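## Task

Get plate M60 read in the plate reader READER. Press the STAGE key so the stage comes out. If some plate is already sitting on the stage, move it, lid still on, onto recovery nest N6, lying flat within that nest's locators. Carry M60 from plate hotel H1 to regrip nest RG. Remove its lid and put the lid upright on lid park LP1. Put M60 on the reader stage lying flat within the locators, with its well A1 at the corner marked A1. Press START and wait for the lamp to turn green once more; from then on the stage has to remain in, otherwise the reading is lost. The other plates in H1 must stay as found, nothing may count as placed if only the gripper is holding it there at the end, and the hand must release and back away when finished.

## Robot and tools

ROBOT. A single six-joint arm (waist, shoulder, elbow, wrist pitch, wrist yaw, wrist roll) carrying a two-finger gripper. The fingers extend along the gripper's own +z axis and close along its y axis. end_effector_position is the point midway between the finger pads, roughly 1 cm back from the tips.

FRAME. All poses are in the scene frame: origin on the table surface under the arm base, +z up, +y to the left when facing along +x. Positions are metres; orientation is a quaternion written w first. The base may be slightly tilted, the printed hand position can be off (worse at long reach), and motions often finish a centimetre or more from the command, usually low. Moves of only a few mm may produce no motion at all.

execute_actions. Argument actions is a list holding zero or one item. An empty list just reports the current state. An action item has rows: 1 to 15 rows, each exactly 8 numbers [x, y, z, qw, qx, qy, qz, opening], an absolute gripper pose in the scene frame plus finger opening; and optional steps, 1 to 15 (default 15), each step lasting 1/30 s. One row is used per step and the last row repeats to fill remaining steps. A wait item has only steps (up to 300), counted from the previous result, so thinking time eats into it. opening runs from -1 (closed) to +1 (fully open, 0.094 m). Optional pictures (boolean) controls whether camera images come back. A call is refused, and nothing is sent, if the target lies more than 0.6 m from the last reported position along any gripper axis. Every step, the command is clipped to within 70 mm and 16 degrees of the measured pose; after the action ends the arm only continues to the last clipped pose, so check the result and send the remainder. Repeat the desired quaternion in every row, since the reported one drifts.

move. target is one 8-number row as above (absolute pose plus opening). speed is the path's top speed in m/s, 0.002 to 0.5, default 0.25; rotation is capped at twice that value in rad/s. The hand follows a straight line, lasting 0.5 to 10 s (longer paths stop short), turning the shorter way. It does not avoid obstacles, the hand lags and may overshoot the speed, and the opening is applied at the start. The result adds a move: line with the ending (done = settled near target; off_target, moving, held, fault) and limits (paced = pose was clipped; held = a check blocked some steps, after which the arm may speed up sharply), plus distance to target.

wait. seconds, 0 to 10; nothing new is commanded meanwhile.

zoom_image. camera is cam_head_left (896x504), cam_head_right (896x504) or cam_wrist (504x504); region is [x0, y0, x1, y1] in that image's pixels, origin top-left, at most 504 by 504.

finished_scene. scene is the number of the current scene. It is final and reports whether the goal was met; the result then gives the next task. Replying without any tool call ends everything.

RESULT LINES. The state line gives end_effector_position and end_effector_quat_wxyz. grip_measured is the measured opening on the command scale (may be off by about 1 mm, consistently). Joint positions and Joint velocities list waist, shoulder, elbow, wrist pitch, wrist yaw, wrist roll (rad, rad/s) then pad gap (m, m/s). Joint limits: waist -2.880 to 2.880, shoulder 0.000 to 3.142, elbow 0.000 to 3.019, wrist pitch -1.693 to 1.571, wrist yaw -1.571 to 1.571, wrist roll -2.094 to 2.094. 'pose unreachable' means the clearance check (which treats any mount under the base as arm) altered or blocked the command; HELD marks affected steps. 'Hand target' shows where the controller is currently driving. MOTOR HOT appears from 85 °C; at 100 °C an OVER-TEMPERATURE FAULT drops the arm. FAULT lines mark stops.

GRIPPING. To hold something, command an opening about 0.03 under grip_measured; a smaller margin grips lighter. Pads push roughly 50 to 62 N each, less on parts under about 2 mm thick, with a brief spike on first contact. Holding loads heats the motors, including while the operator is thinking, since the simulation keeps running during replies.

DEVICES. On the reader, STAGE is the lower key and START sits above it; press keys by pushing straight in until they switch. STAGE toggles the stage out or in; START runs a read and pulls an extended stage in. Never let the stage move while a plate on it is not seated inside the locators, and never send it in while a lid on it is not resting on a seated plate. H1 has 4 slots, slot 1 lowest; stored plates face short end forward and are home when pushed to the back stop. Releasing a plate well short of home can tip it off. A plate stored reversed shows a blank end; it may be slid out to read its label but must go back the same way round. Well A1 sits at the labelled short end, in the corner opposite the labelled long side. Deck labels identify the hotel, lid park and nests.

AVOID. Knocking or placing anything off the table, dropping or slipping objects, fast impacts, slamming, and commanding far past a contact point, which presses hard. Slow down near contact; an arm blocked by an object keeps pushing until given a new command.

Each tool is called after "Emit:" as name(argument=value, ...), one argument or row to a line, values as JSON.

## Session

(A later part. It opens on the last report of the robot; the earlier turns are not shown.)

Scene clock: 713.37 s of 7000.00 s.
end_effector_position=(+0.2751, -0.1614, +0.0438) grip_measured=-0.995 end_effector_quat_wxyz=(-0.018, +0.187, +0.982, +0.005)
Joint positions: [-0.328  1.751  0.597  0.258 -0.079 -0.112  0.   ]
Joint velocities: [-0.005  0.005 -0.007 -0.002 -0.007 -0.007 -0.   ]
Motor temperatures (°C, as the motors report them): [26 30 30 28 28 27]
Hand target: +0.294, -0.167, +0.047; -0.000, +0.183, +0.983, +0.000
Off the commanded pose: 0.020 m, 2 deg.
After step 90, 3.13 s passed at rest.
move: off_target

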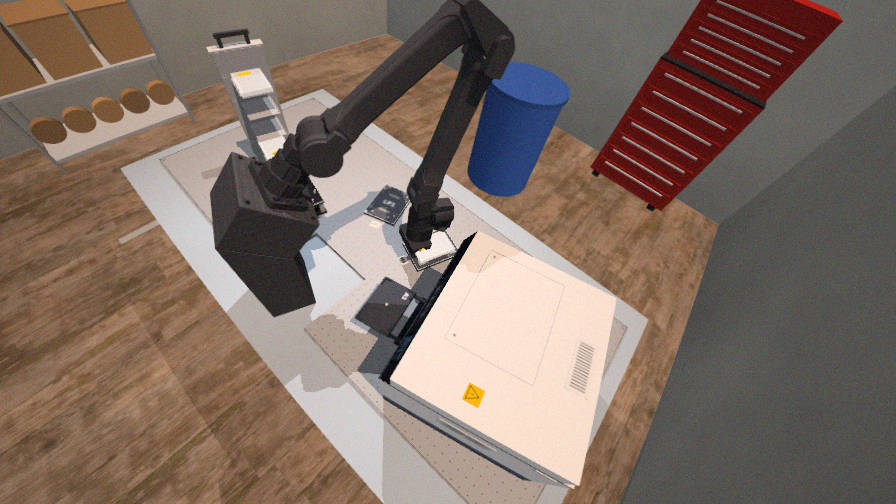

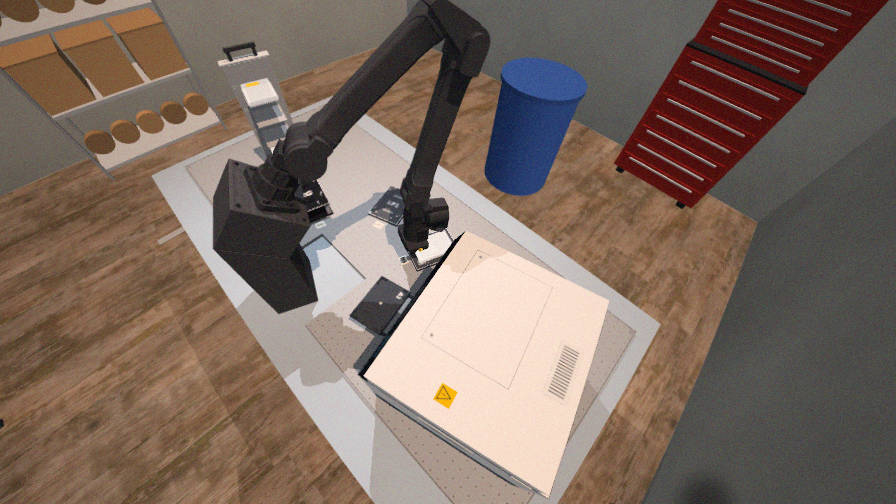

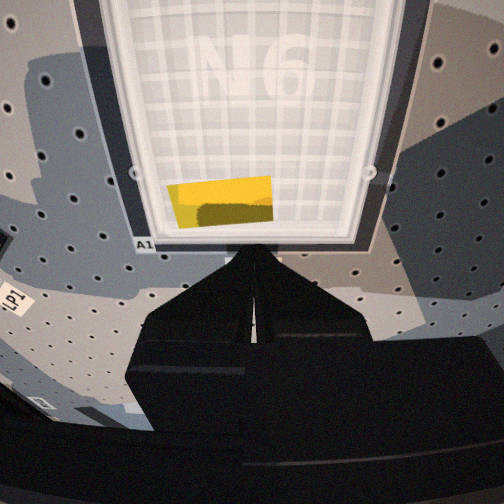

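Emit:
move(
  target=[0.265,-0.157,0.06,0,0.183,0.983,0,-1],
  speed=0.03,
)

Emit:
move(
  target=[0.29,-0.165,0.2,0,0.183,0.983,0,1],
  speed=0.1,
)

Emit:
zoom_image(
  camera="cam_wrist",
  region=[130, 0, 380, 260],
)

Scene clock: 721.80 s of 7000.00 s.
end_effector_position=(+0.2687, -0.1563, +0.0546) grip_measured=-0.995 end_effector_quat_wxyz=(-0.003, +0.186, +0.983, +0.002)
Joint positions: [-0.328  1.729  0.543  0.322 -0.083 -0.112  0.   ]
Joint velocities: [-0.005 -0.005 -0.002  0.017 -0.007 -0.051 -0.001]
Motor temperatures (°C, as the motors report them): [26 30 30 28 28 27]
Hand target: +0.265, -0.157, +0.060; -0.000, +0.183, +0.983, +0.000
Off the commanded pose: 0.007 m, 1 deg.
After step 90, 4.53 s passed at rest.
move: done

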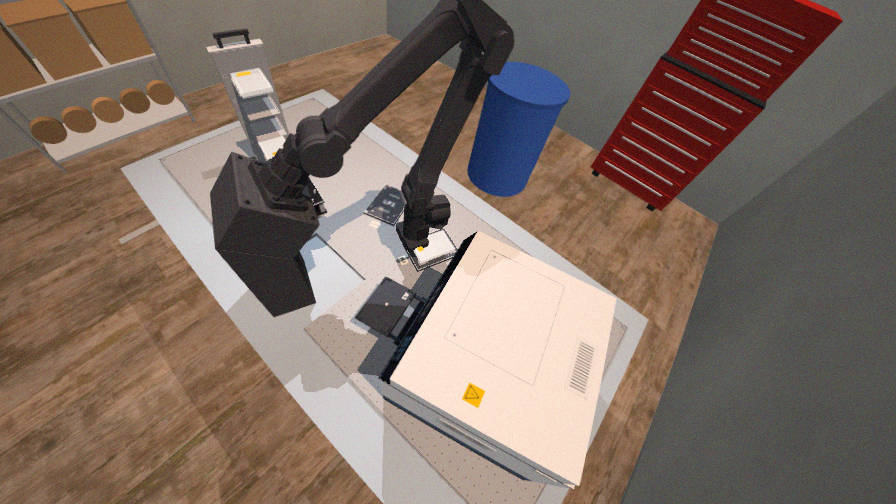

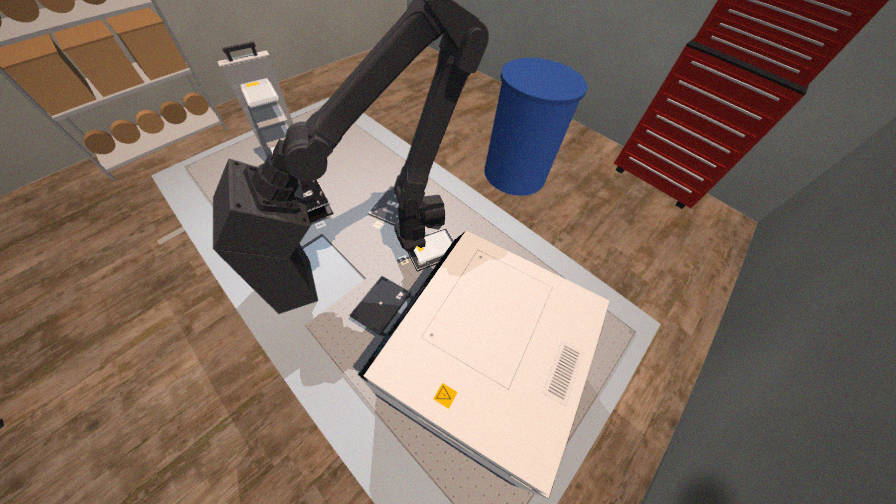

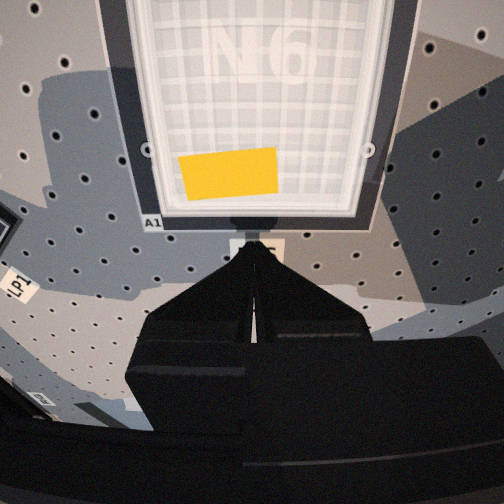

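Scene clock: 723.63 s of 7000.00 s.
end_effector_position=(+0.2964, -0.1639, +0.2036) grip_measured=+1.000 end_effector_quat_wxyz=(+0.008, +0.185, +0.983, -0.000)
Joint positions: [-0.352  1.091  0.443 -0.197 -0.1   -0.13   0.094]
Joint velocities: [-0.005 -0.034 -0.017  0.012  0.066 -0.007  0.   ]
Motor temperatures (°C, as the motors report them): [26 30 30 28 28 27]
Hand target: +0.290, -0.164, +0.204; +0.000, +0.183, +0.983, -0.000
Off the commanded pose: 0.007 m, 1 deg.
move: done

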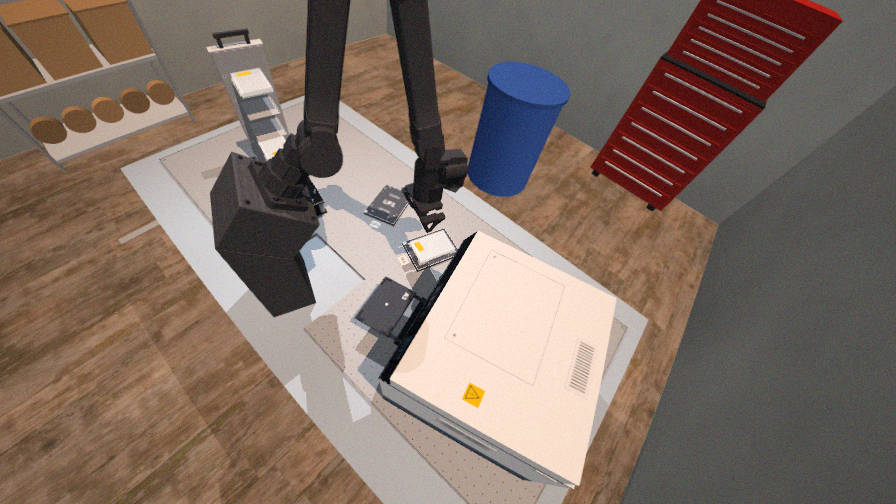

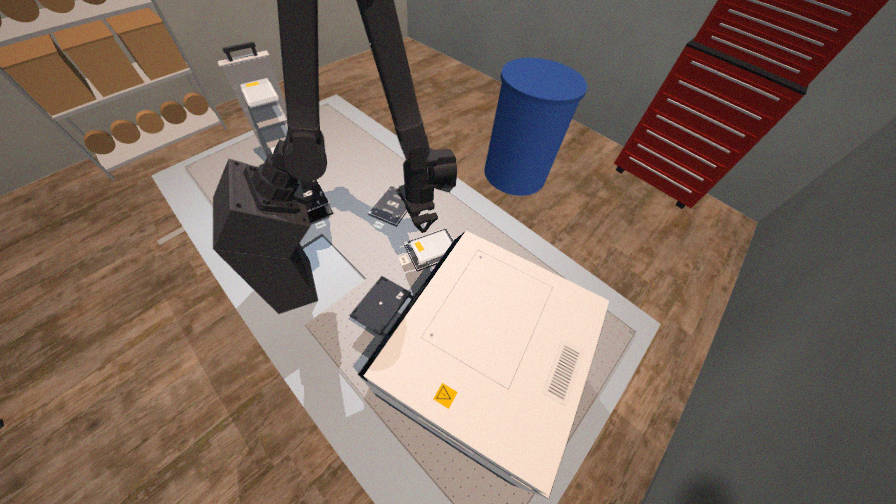

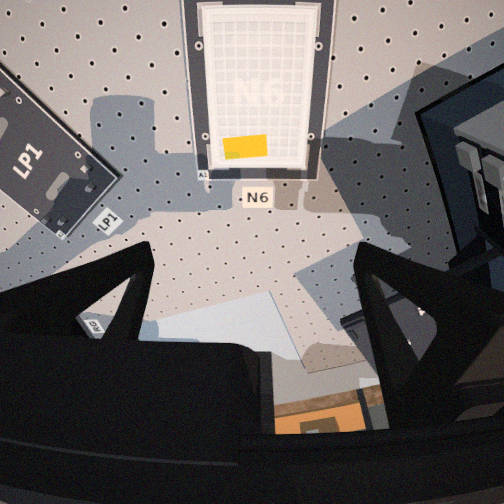

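Region (130, 0, 380, 260) of cam_wrist's 504x504 image, scaled by 1.938, with more detail than that image has; it fills the left 485 columns of this view, and the rest is white.

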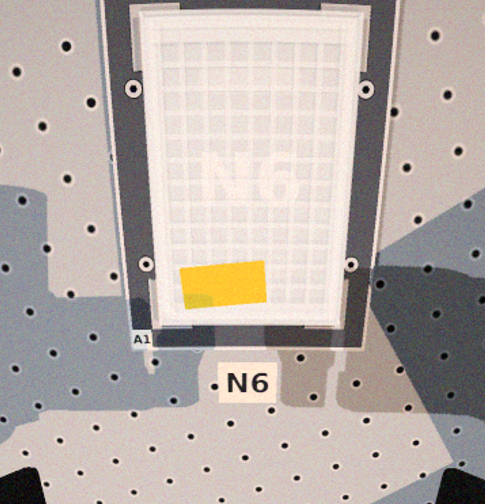

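Emit:
move(
  target=[0.38,0.12,0.3,0,0,1,0,1],
)

Emit:
move(
  target=[0.3,0.2,0.25,0.5,-0.5,0.5,0.5,1],
  speed=0.15,
)

Scene clock: 737.70 s of 7000.00 s.
end_effector_position=(+0.3706, +0.1228, +0.2982) grip_measured=+1.000 end_effector_quat_wxyz=(-0.006, -0.009, +1.000, +0.003)
Joint positions: [ 0.782  1.171  0.683 -0.645  0.569  0.447  0.094]
Joint velocities: [-0.005  0.005 -0.007  0.002 -0.007  0.051  0.   ]
Motor temperatures (°C, as the motors report them): [26 30 30 28 28 27]
Hand target: +0.380, +0.124, +0.301; -0.003, +0.002, +1.000, +0.003
Off the commanded pose: 0.010 m, 1 deg.
After step 90, 9.27 s passed at rest.
move: done

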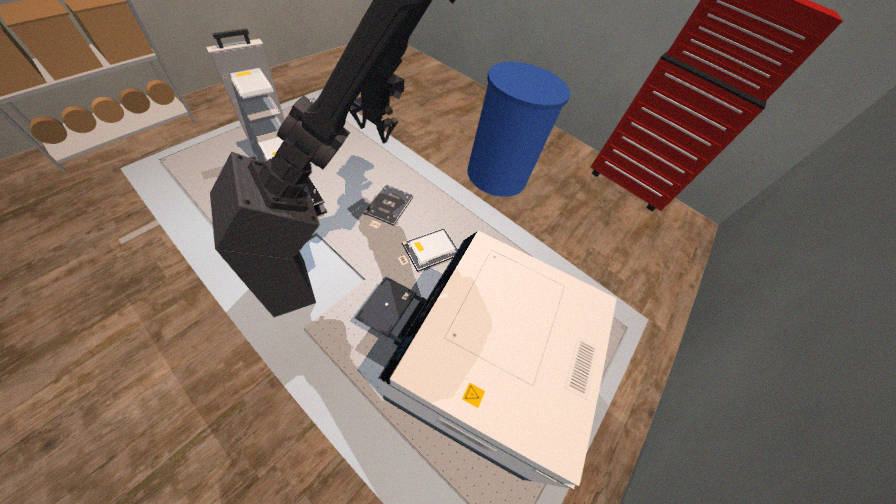

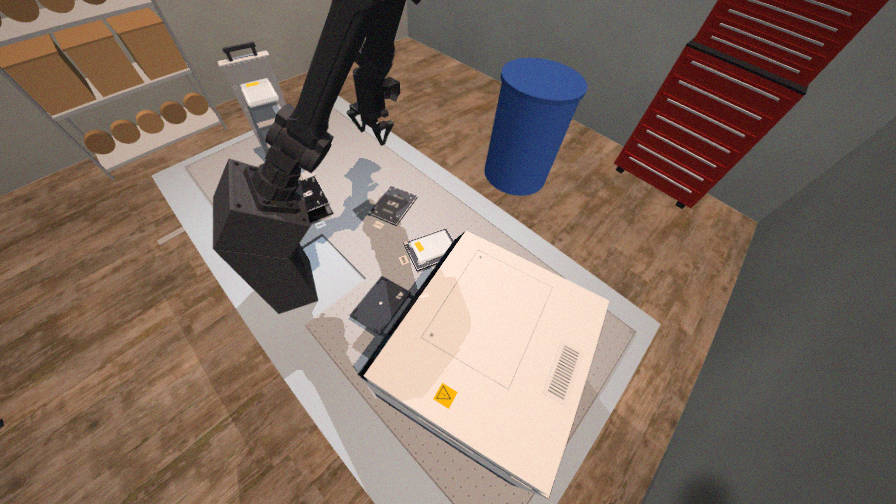

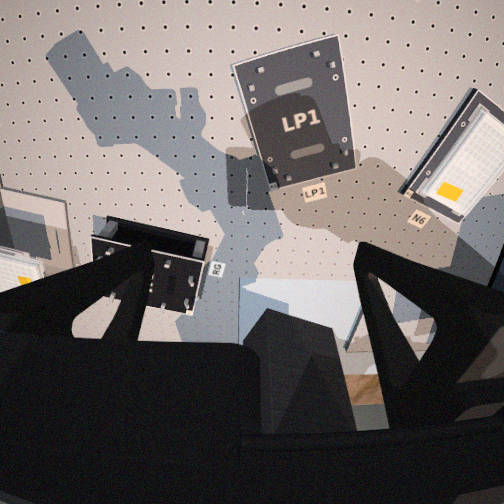

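Scene clock: 745.33 s of 7000.00 s.
end_effector_position=(+0.3006, +0.2026, +0.2491) grip_measured=+1.000 end_effector_quat_wxyz=(+0.493, -0.501, +0.498, +0.508)
Joint positions: [ 0.255  1.73   0.542  0.102 -1.273 -1.73   0.094]
Joint velocities: [-0.005  0.005 -0.002 -0.022 -0.037 -0.022  0.   ]
Motor temperatures (°C, as the motors report them): [26 29 30 28 28 27]
Hand target: +0.302, +0.199, +0.245; +0.495, -0.501, +0.500, +0.504
Off the commanded pose: 0.003 m, 1 deg.
move: done

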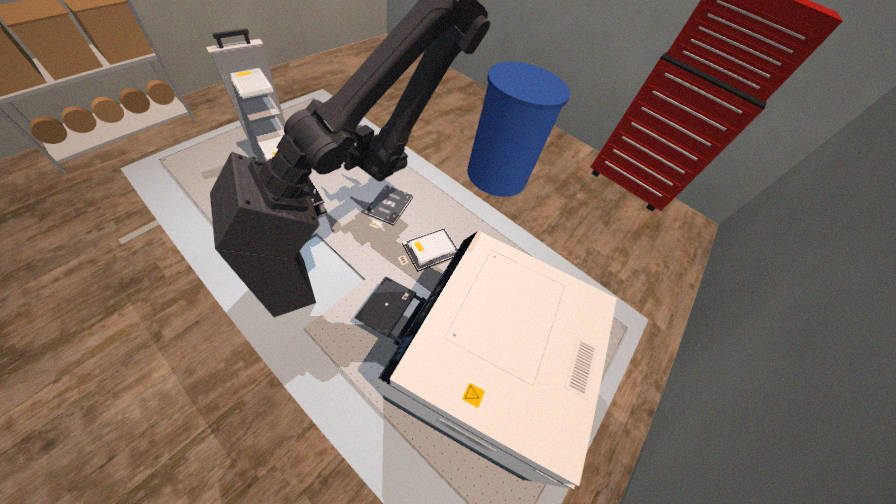

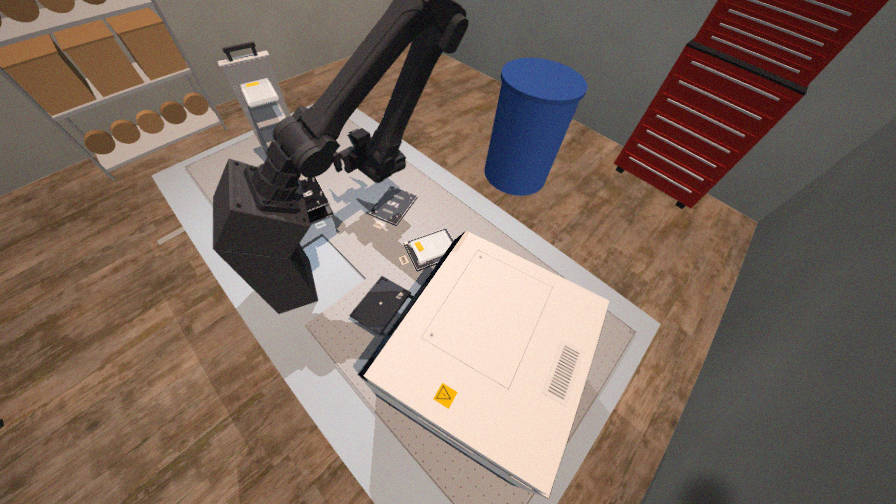

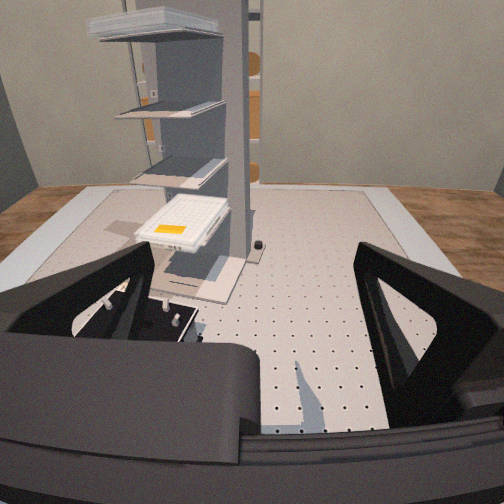

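Horizontal pose works. Zoom.

Emit:
zoom_image(
  camera="cam_wrist",
  region=[60, 0, 300, 310],
)

Region (60, 0, 300, 310) of cam_wrist's 504x504 image, scaled by 1.626, with more detail than that image has; it fills the left 390 columns of this view, and the rest is white.

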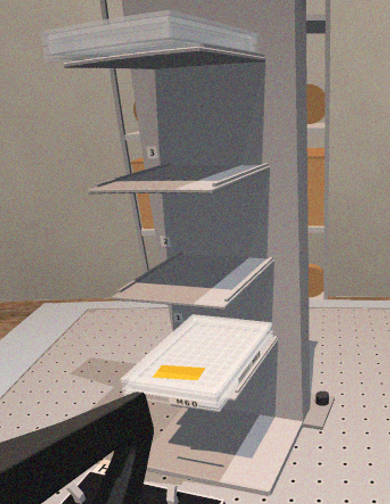

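Emit:
move(
  target=[0.2,0.27,0.2,0.5,-0.5,0.5,0.5,1],
  speed=0.1,
)

Scene clock: 769.43 s of 7000.00 s.
end_effector_position=(+0.2068, +0.2728, +0.1901) grip_measured=+1.000 end_effector_quat_wxyz=(+0.508, -0.504, +0.496, +0.492)
Joint positions: [ 0.413  2.286  0.498  1.112 -1.165 -1.339  0.094]
Joint velocities: [-0.005 -0.024 -0.022  0.012 -0.051  0.022  0.   ]
Motor temperatures (°C, as the motors report them): [26 29 30 28 28 27]
Hand target: +0.198, +0.272, +0.197; +0.499, -0.500, +0.499, +0.501
Off the commanded pose: 0.012 m, 1 deg.
After step 90, 19.30 s passed at rest.
move: off_target

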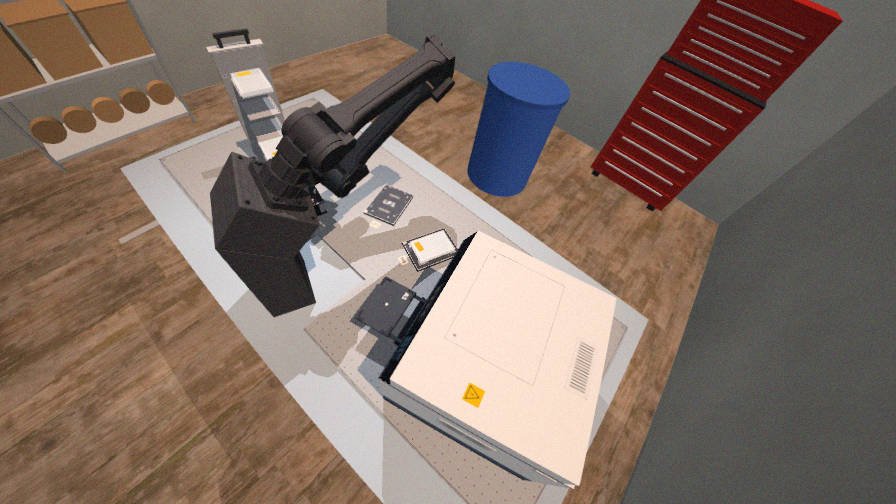

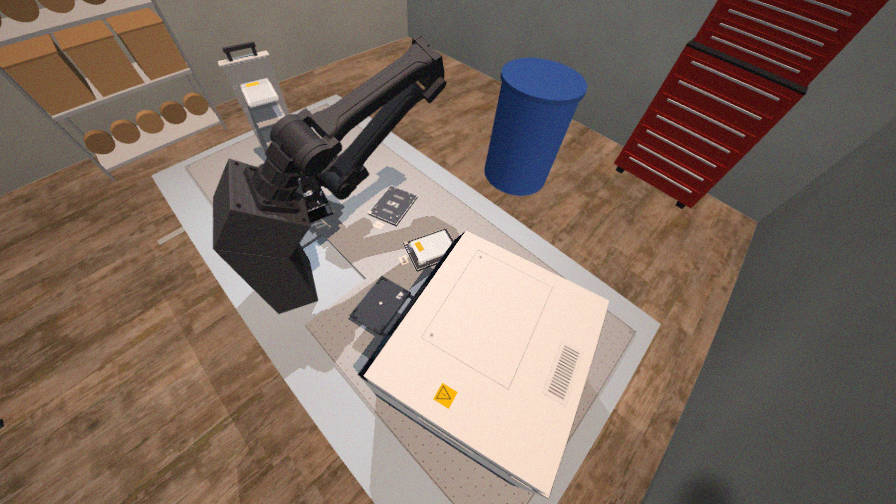

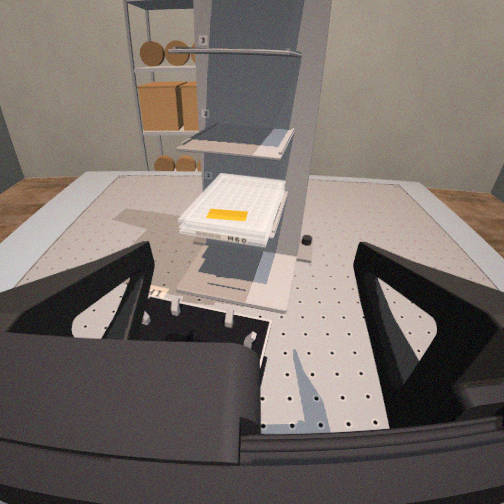

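Emit:
move(
  target=[0.165,0.33,0.175,0.553,-0.44,0.553,0.44,1],
  speed=0.06,
)

Scene clock: 792.60 s of 7000.00 s.
end_effector_position=(+0.1668, +0.3283, +0.1733) grip_measured=+1.000 end_effector_quat_wxyz=(+0.500, -0.498, +0.527, +0.474)
Joint positions: [ 0.599  2.553  0.562  1.54  -0.943 -1.068  0.094]
Joint velocities: [ 0.005 -0.015 -0.002  0.007 -0.022  0.007  0.   ]
Motor temperatures (°C, as the motors report them): [26 29 32 29 28 27]
Hand target: +0.164, +0.331, +0.175; +0.500, -0.496, +0.525, +0.477
Off the commanded pose: 0.003 m, 10 deg.
joint sent to its limit — the command would take joint 4 (wrist pitch) past its upper limit, so that joint was sent only as far as its limit.
After step 90, 18.03 s passed at rest.
move: off_target

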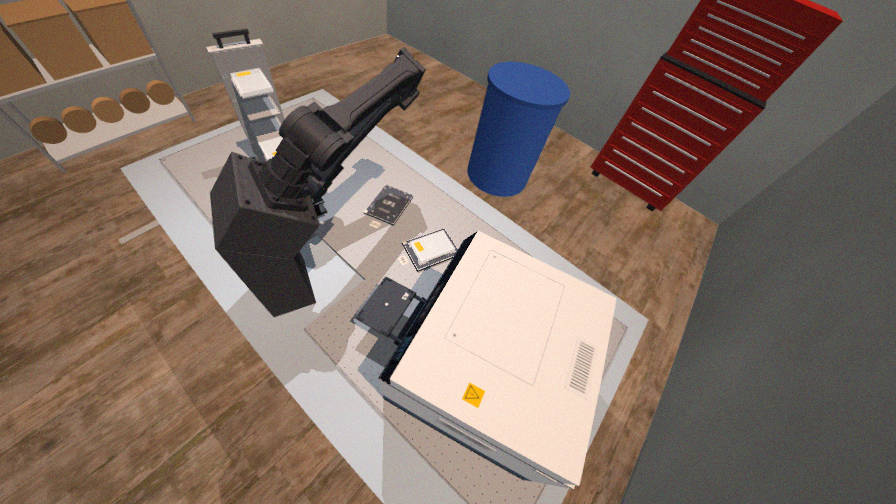

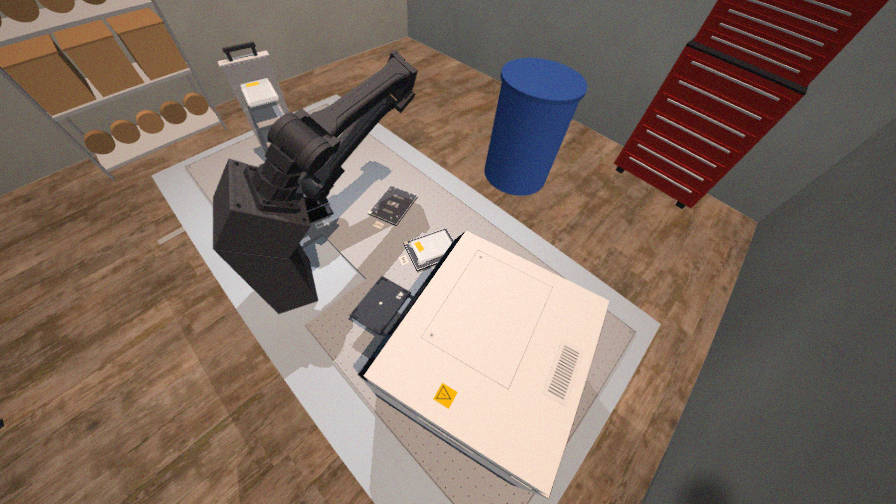

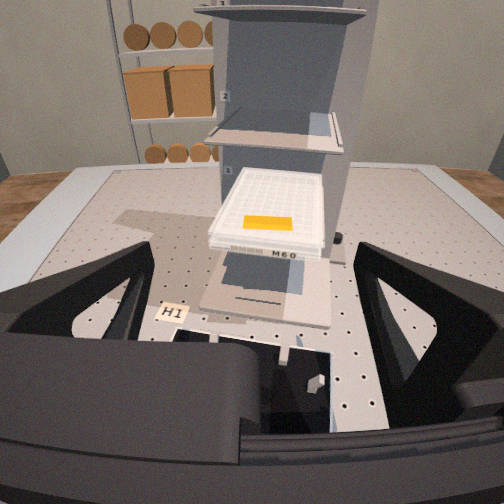

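Emit:
move(
  target=[0.176,0.36,0.15,0.449,-0.51,0.641,0.357,1],
  speed=0.04,
)

Scene clock: 839.87 s of 7000.00 s.
end_effector_position=(+0.1724, +0.3558, +0.1459) grip_measured=+1.000 end_effector_quat_wxyz=(+0.432, -0.521, +0.642, +0.361)
Joint positions: [ 0.783  2.553  0.562  1.54  -0.429 -0.962  0.094]
Joint velocities: [-0.005 -0.005 -0.012  0.002 -0.022 -0.066  0.   ]
Motor temperatures (°C, as the motors report them): [27 29 31 29 28 27]
Hand target: +0.176, +0.361, +0.151; +0.441, -0.515, +0.640, +0.362
Off the commanded pose: 0.007 m, 2 deg.
joint sent to its limit — the command would take joint 4 (wrist pitch) past its upper limit, so that joint was sent only as far as its limit.
After step 90, 39.73 s passed at rest.
move: done

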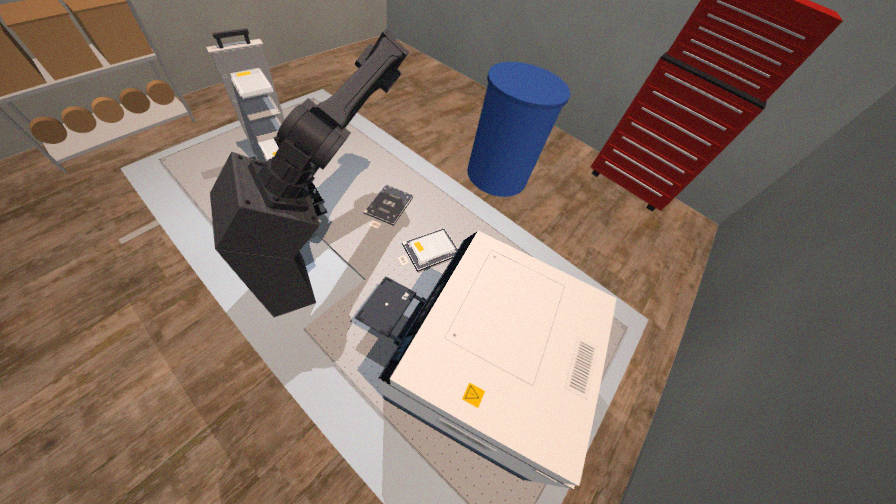

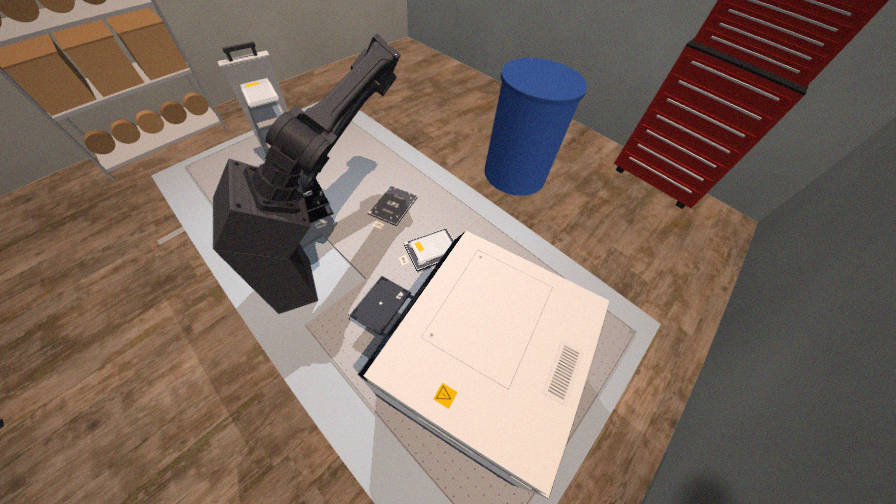

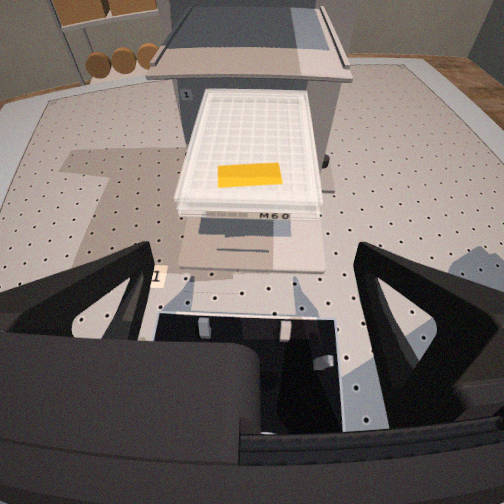

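Emit:
move(
  target=[0.183,0.40,0.143,0.449,-0.51,0.641,0.357,1],
  speed=0.03,
)

Scene clock: 850.70 s of 7000.00 s.
end_effector_position=(+0.1925, +0.3963, +0.1446) grip_measured=+1.000 end_effector_quat_wxyz=(+0.458, -0.510, +0.640, +0.348)
Joint positions: [ 0.855  2.553  0.656  1.522 -0.358 -0.924  0.094]
Joint velocities: [-0.005 -0.005 -0.002 -0.007  0.022 -0.081  0.   ]
Motor temperatures (°C, as the motors report them): [27 29 31 29 28 27]
Hand target: +0.183, +0.400, +0.144; +0.449, -0.510, +0.641, +0.357
Off the commanded pose: 0.010 m, 1 deg.
After step 90, 6.07 s passed at rest.
move: done

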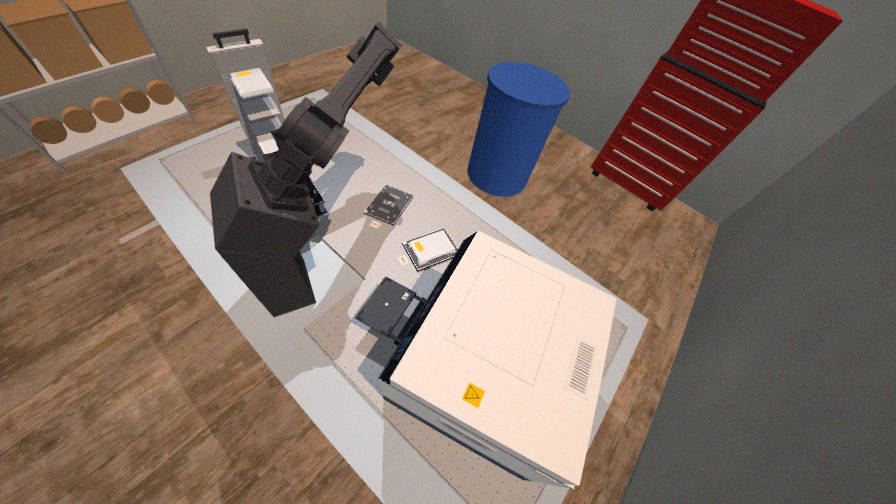

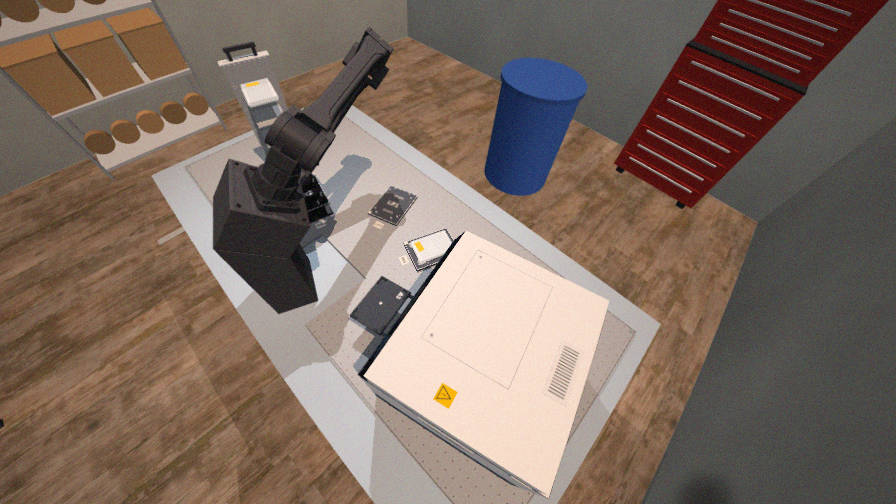

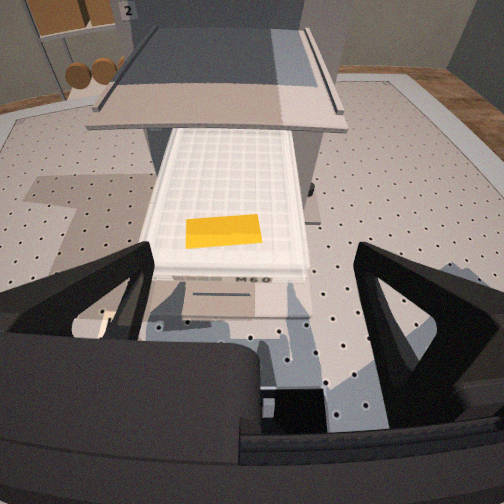

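Emit:
move(
  target=[0.168,0.395,0.143,0.449,-0.51,0.641,0.357,1],
  speed=0.02,
)

Scene clock: 860.43 s of 7000.00 s.
end_effector_position=(+0.1758, +0.3943, +0.1385) grip_measured=+1.000 end_effector_quat_wxyz=(+0.447, -0.514, +0.642, +0.352)
Joint positions: [ 0.862  2.593  0.656  1.538 -0.351 -0.923  0.094]
Joint velocities: [-0.015  0.015 -0.012  0.012 -0.066 -0.022  0.   ]
Motor temperatures (°C, as the motors report them): [27 29 31 29 28 27]
Hand target: +0.168, +0.395, +0.143; +0.446, -0.512, +0.641, +0.358
Off the commanded pose: 0.009 m, 1 deg.
joint sent to its limit — the command would take joint 4 (wrist pitch) past its upper limit, so that joint was sent only as far as its limit.
After step 90, 5.23 s passed at rest.
move: done

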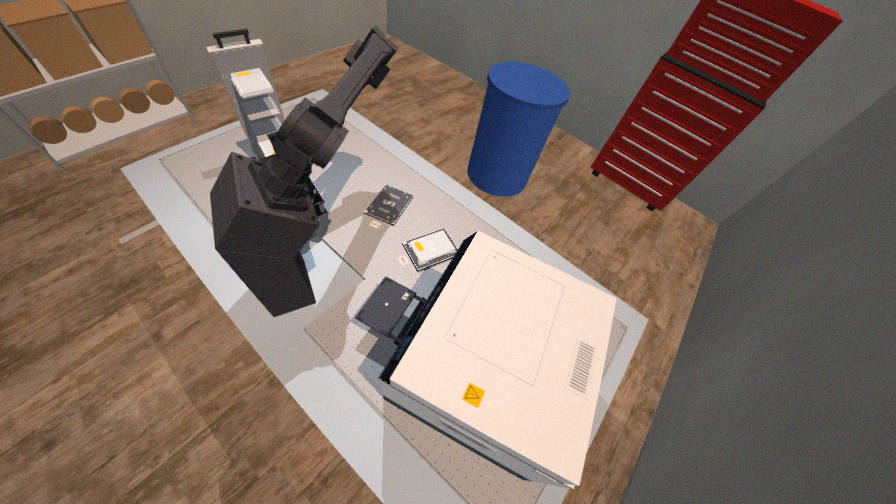

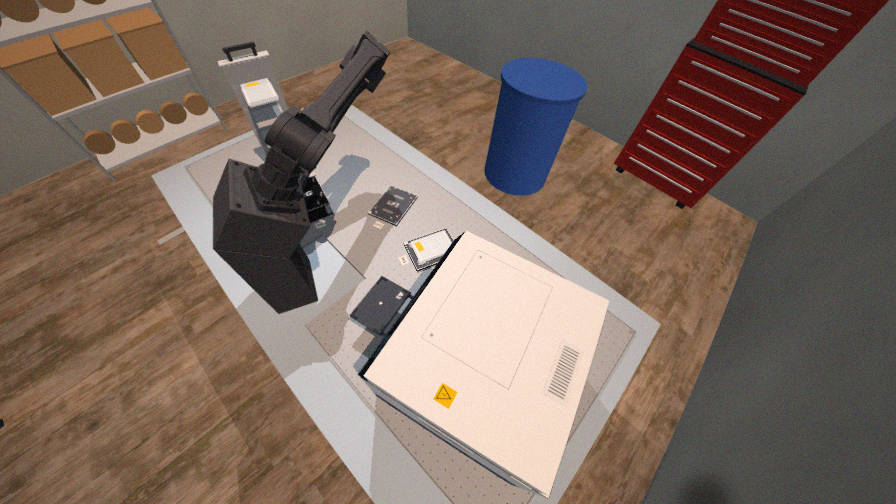

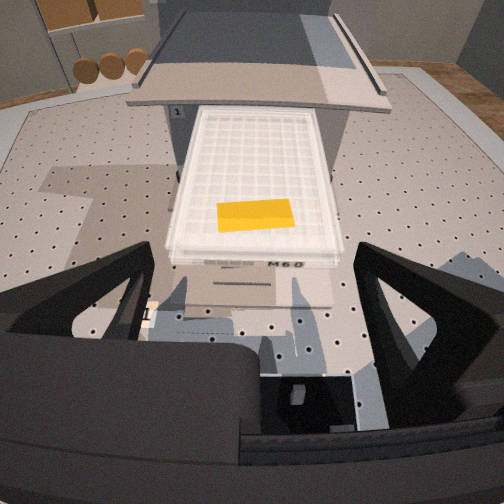

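Emit:
move(
  target=[0.174,0.426,0.143,0.449,-0.51,0.641,0.357,1],
  speed=0.015,
)

Scene clock: 878.77 s of 7000.00 s.
end_effector_position=(+0.1783, +0.4212, +0.1414) grip_measured=+1.000 end_effector_quat_wxyz=(+0.453, -0.511, +0.641, +0.350)
Joint positions: [ 0.921  2.593  0.706  1.509 -0.296 -0.897  0.094]
Joint velocities: [-0.015 -0.005 -0.012  0.012 -0.022  0.051  0.   ]
Motor temperatures (°C, as the motors report them): [27 29 31 29 28 27]
Hand target: +0.174, +0.426, +0.144; +0.449, -0.510, +0.641, +0.357
Off the commanded pose: 0.007 m, 1 deg.
After step 90, 12.97 s passed at rest.
move: done

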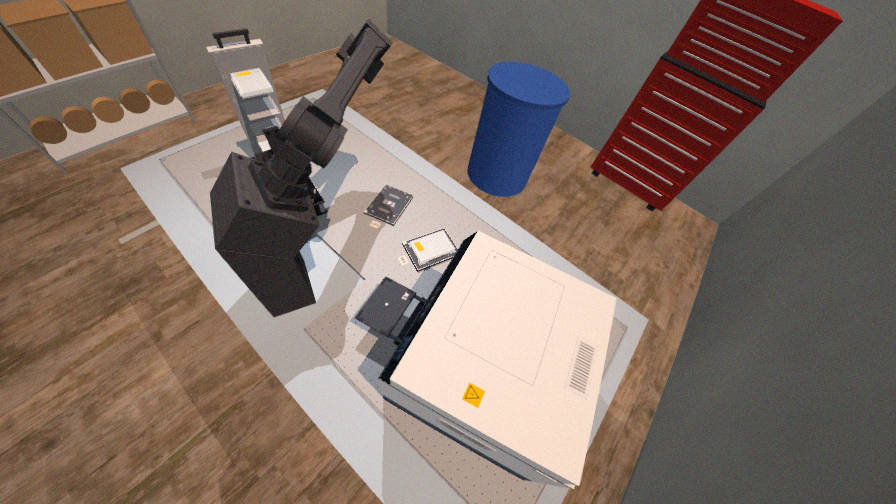

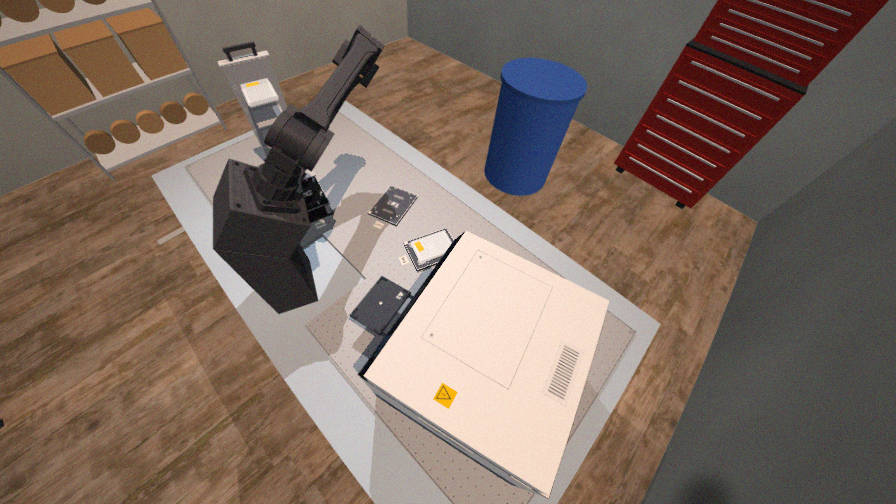

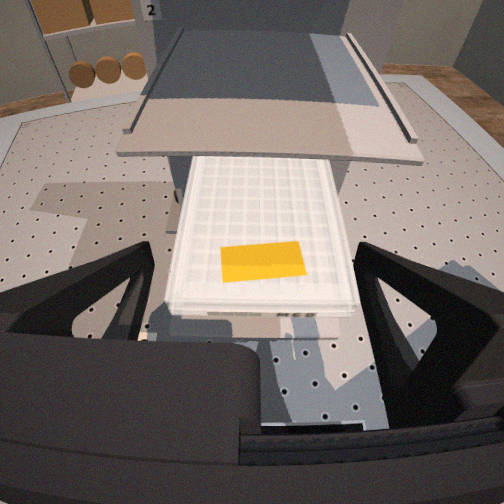

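Emit:
move(
  target=[0.180,0.438,0.141,0.449,-0.51,0.641,0.357,1],
  speed=0.015,
)

Scene clock: 896.23 s of 7000.00 s.
end_effector_position=(+0.1806, +0.4313, +0.1361) grip_measured=+1.000 end_effector_quat_wxyz=(+0.449, -0.512, +0.643, +0.350)
Joint positions: [ 0.929  2.593  0.735  1.472 -0.286 -0.893  0.094]
Joint velocities: [-0.005  0.005 -0.002 -0.007  0.007 -0.037  0.   ]
Motor temperatures (°C, as the motors report them): [27 29 31 29 28 27]
Hand target: +0.180, +0.438, +0.141; +0.449, -0.510, +0.641, +0.357
Off the commanded pose: 0.008 m, 1 deg.
After step 90, 13.13 s passed at rest.
move: done

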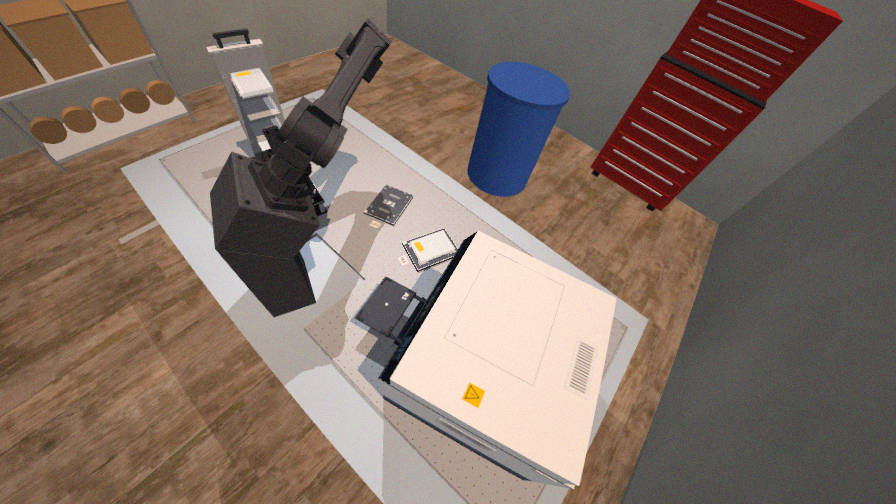

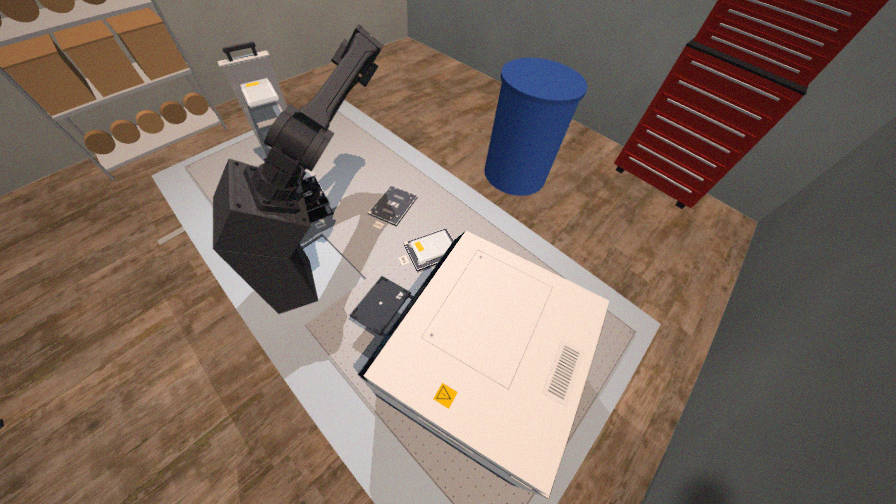

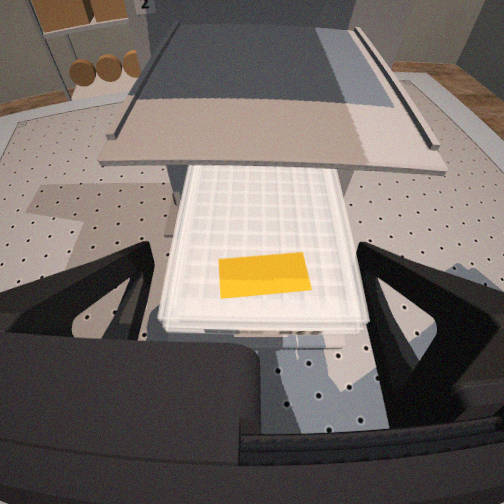

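Emit:
execute_actions(
  actions=[
    {"rows":[[0.1806,0.4313,0.136,0.449,-0.51,0.641,0.357,0.76]],"steps":15},
  ],
)

Scene clock: 923.53 s of 7000.00 s.
end_effector_position=(+0.1837, +0.4318, +0.1380) grip_measured=+0.779 end_effector_quat_wxyz=(+0.454, -0.510, +0.640, +0.352)
Joint positions: [ 0.925  2.589  0.736  1.477 -0.297 -0.893  0.084]
Joint velocities: [-0.005 -0.005 -0.012  0.007  0.051 -0.081  0.001]
Motor temperatures (°C, as the motors report them): [28 29 30 29 28 27]
Hand target: +0.181, +0.431, +0.136; +0.449, -0.510, +0.641, +0.357
Off the commanded pose: 0.004 m, 1 deg.
Steps of this call (steps 1 to 90: nothing new was sent; then 23.80 s passed at rest; steps 91 to 105: all 15 steps of this action). Readings (end_effector_position):
91: (+0.1806, +0.4315, +0.1365)
92: (+0.1837, +0.4316, +0.1375)
94: (+0.1837, +0.4318, +0.1380)
98: (+0.1837, +0.4318, +0.1380)
105: the state above

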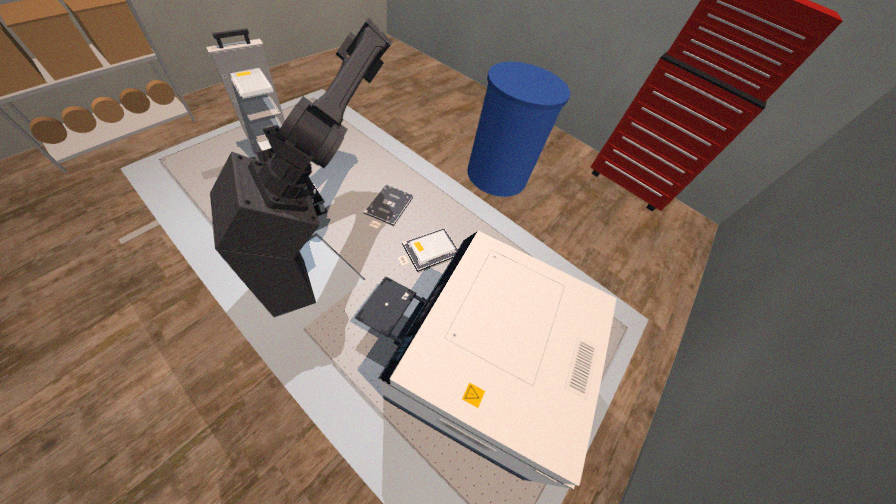

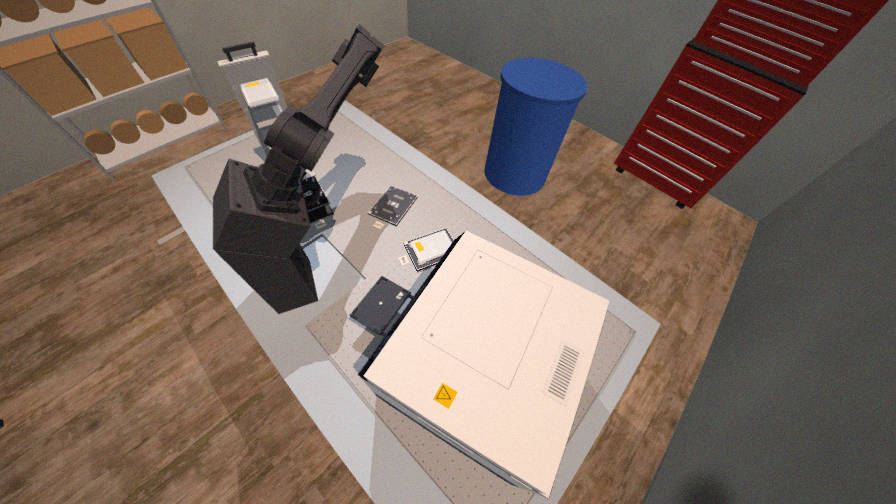

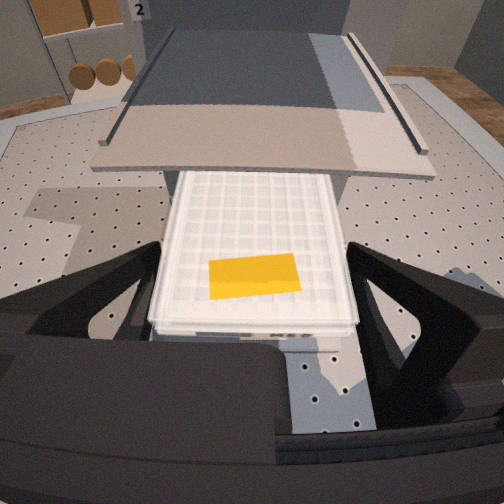

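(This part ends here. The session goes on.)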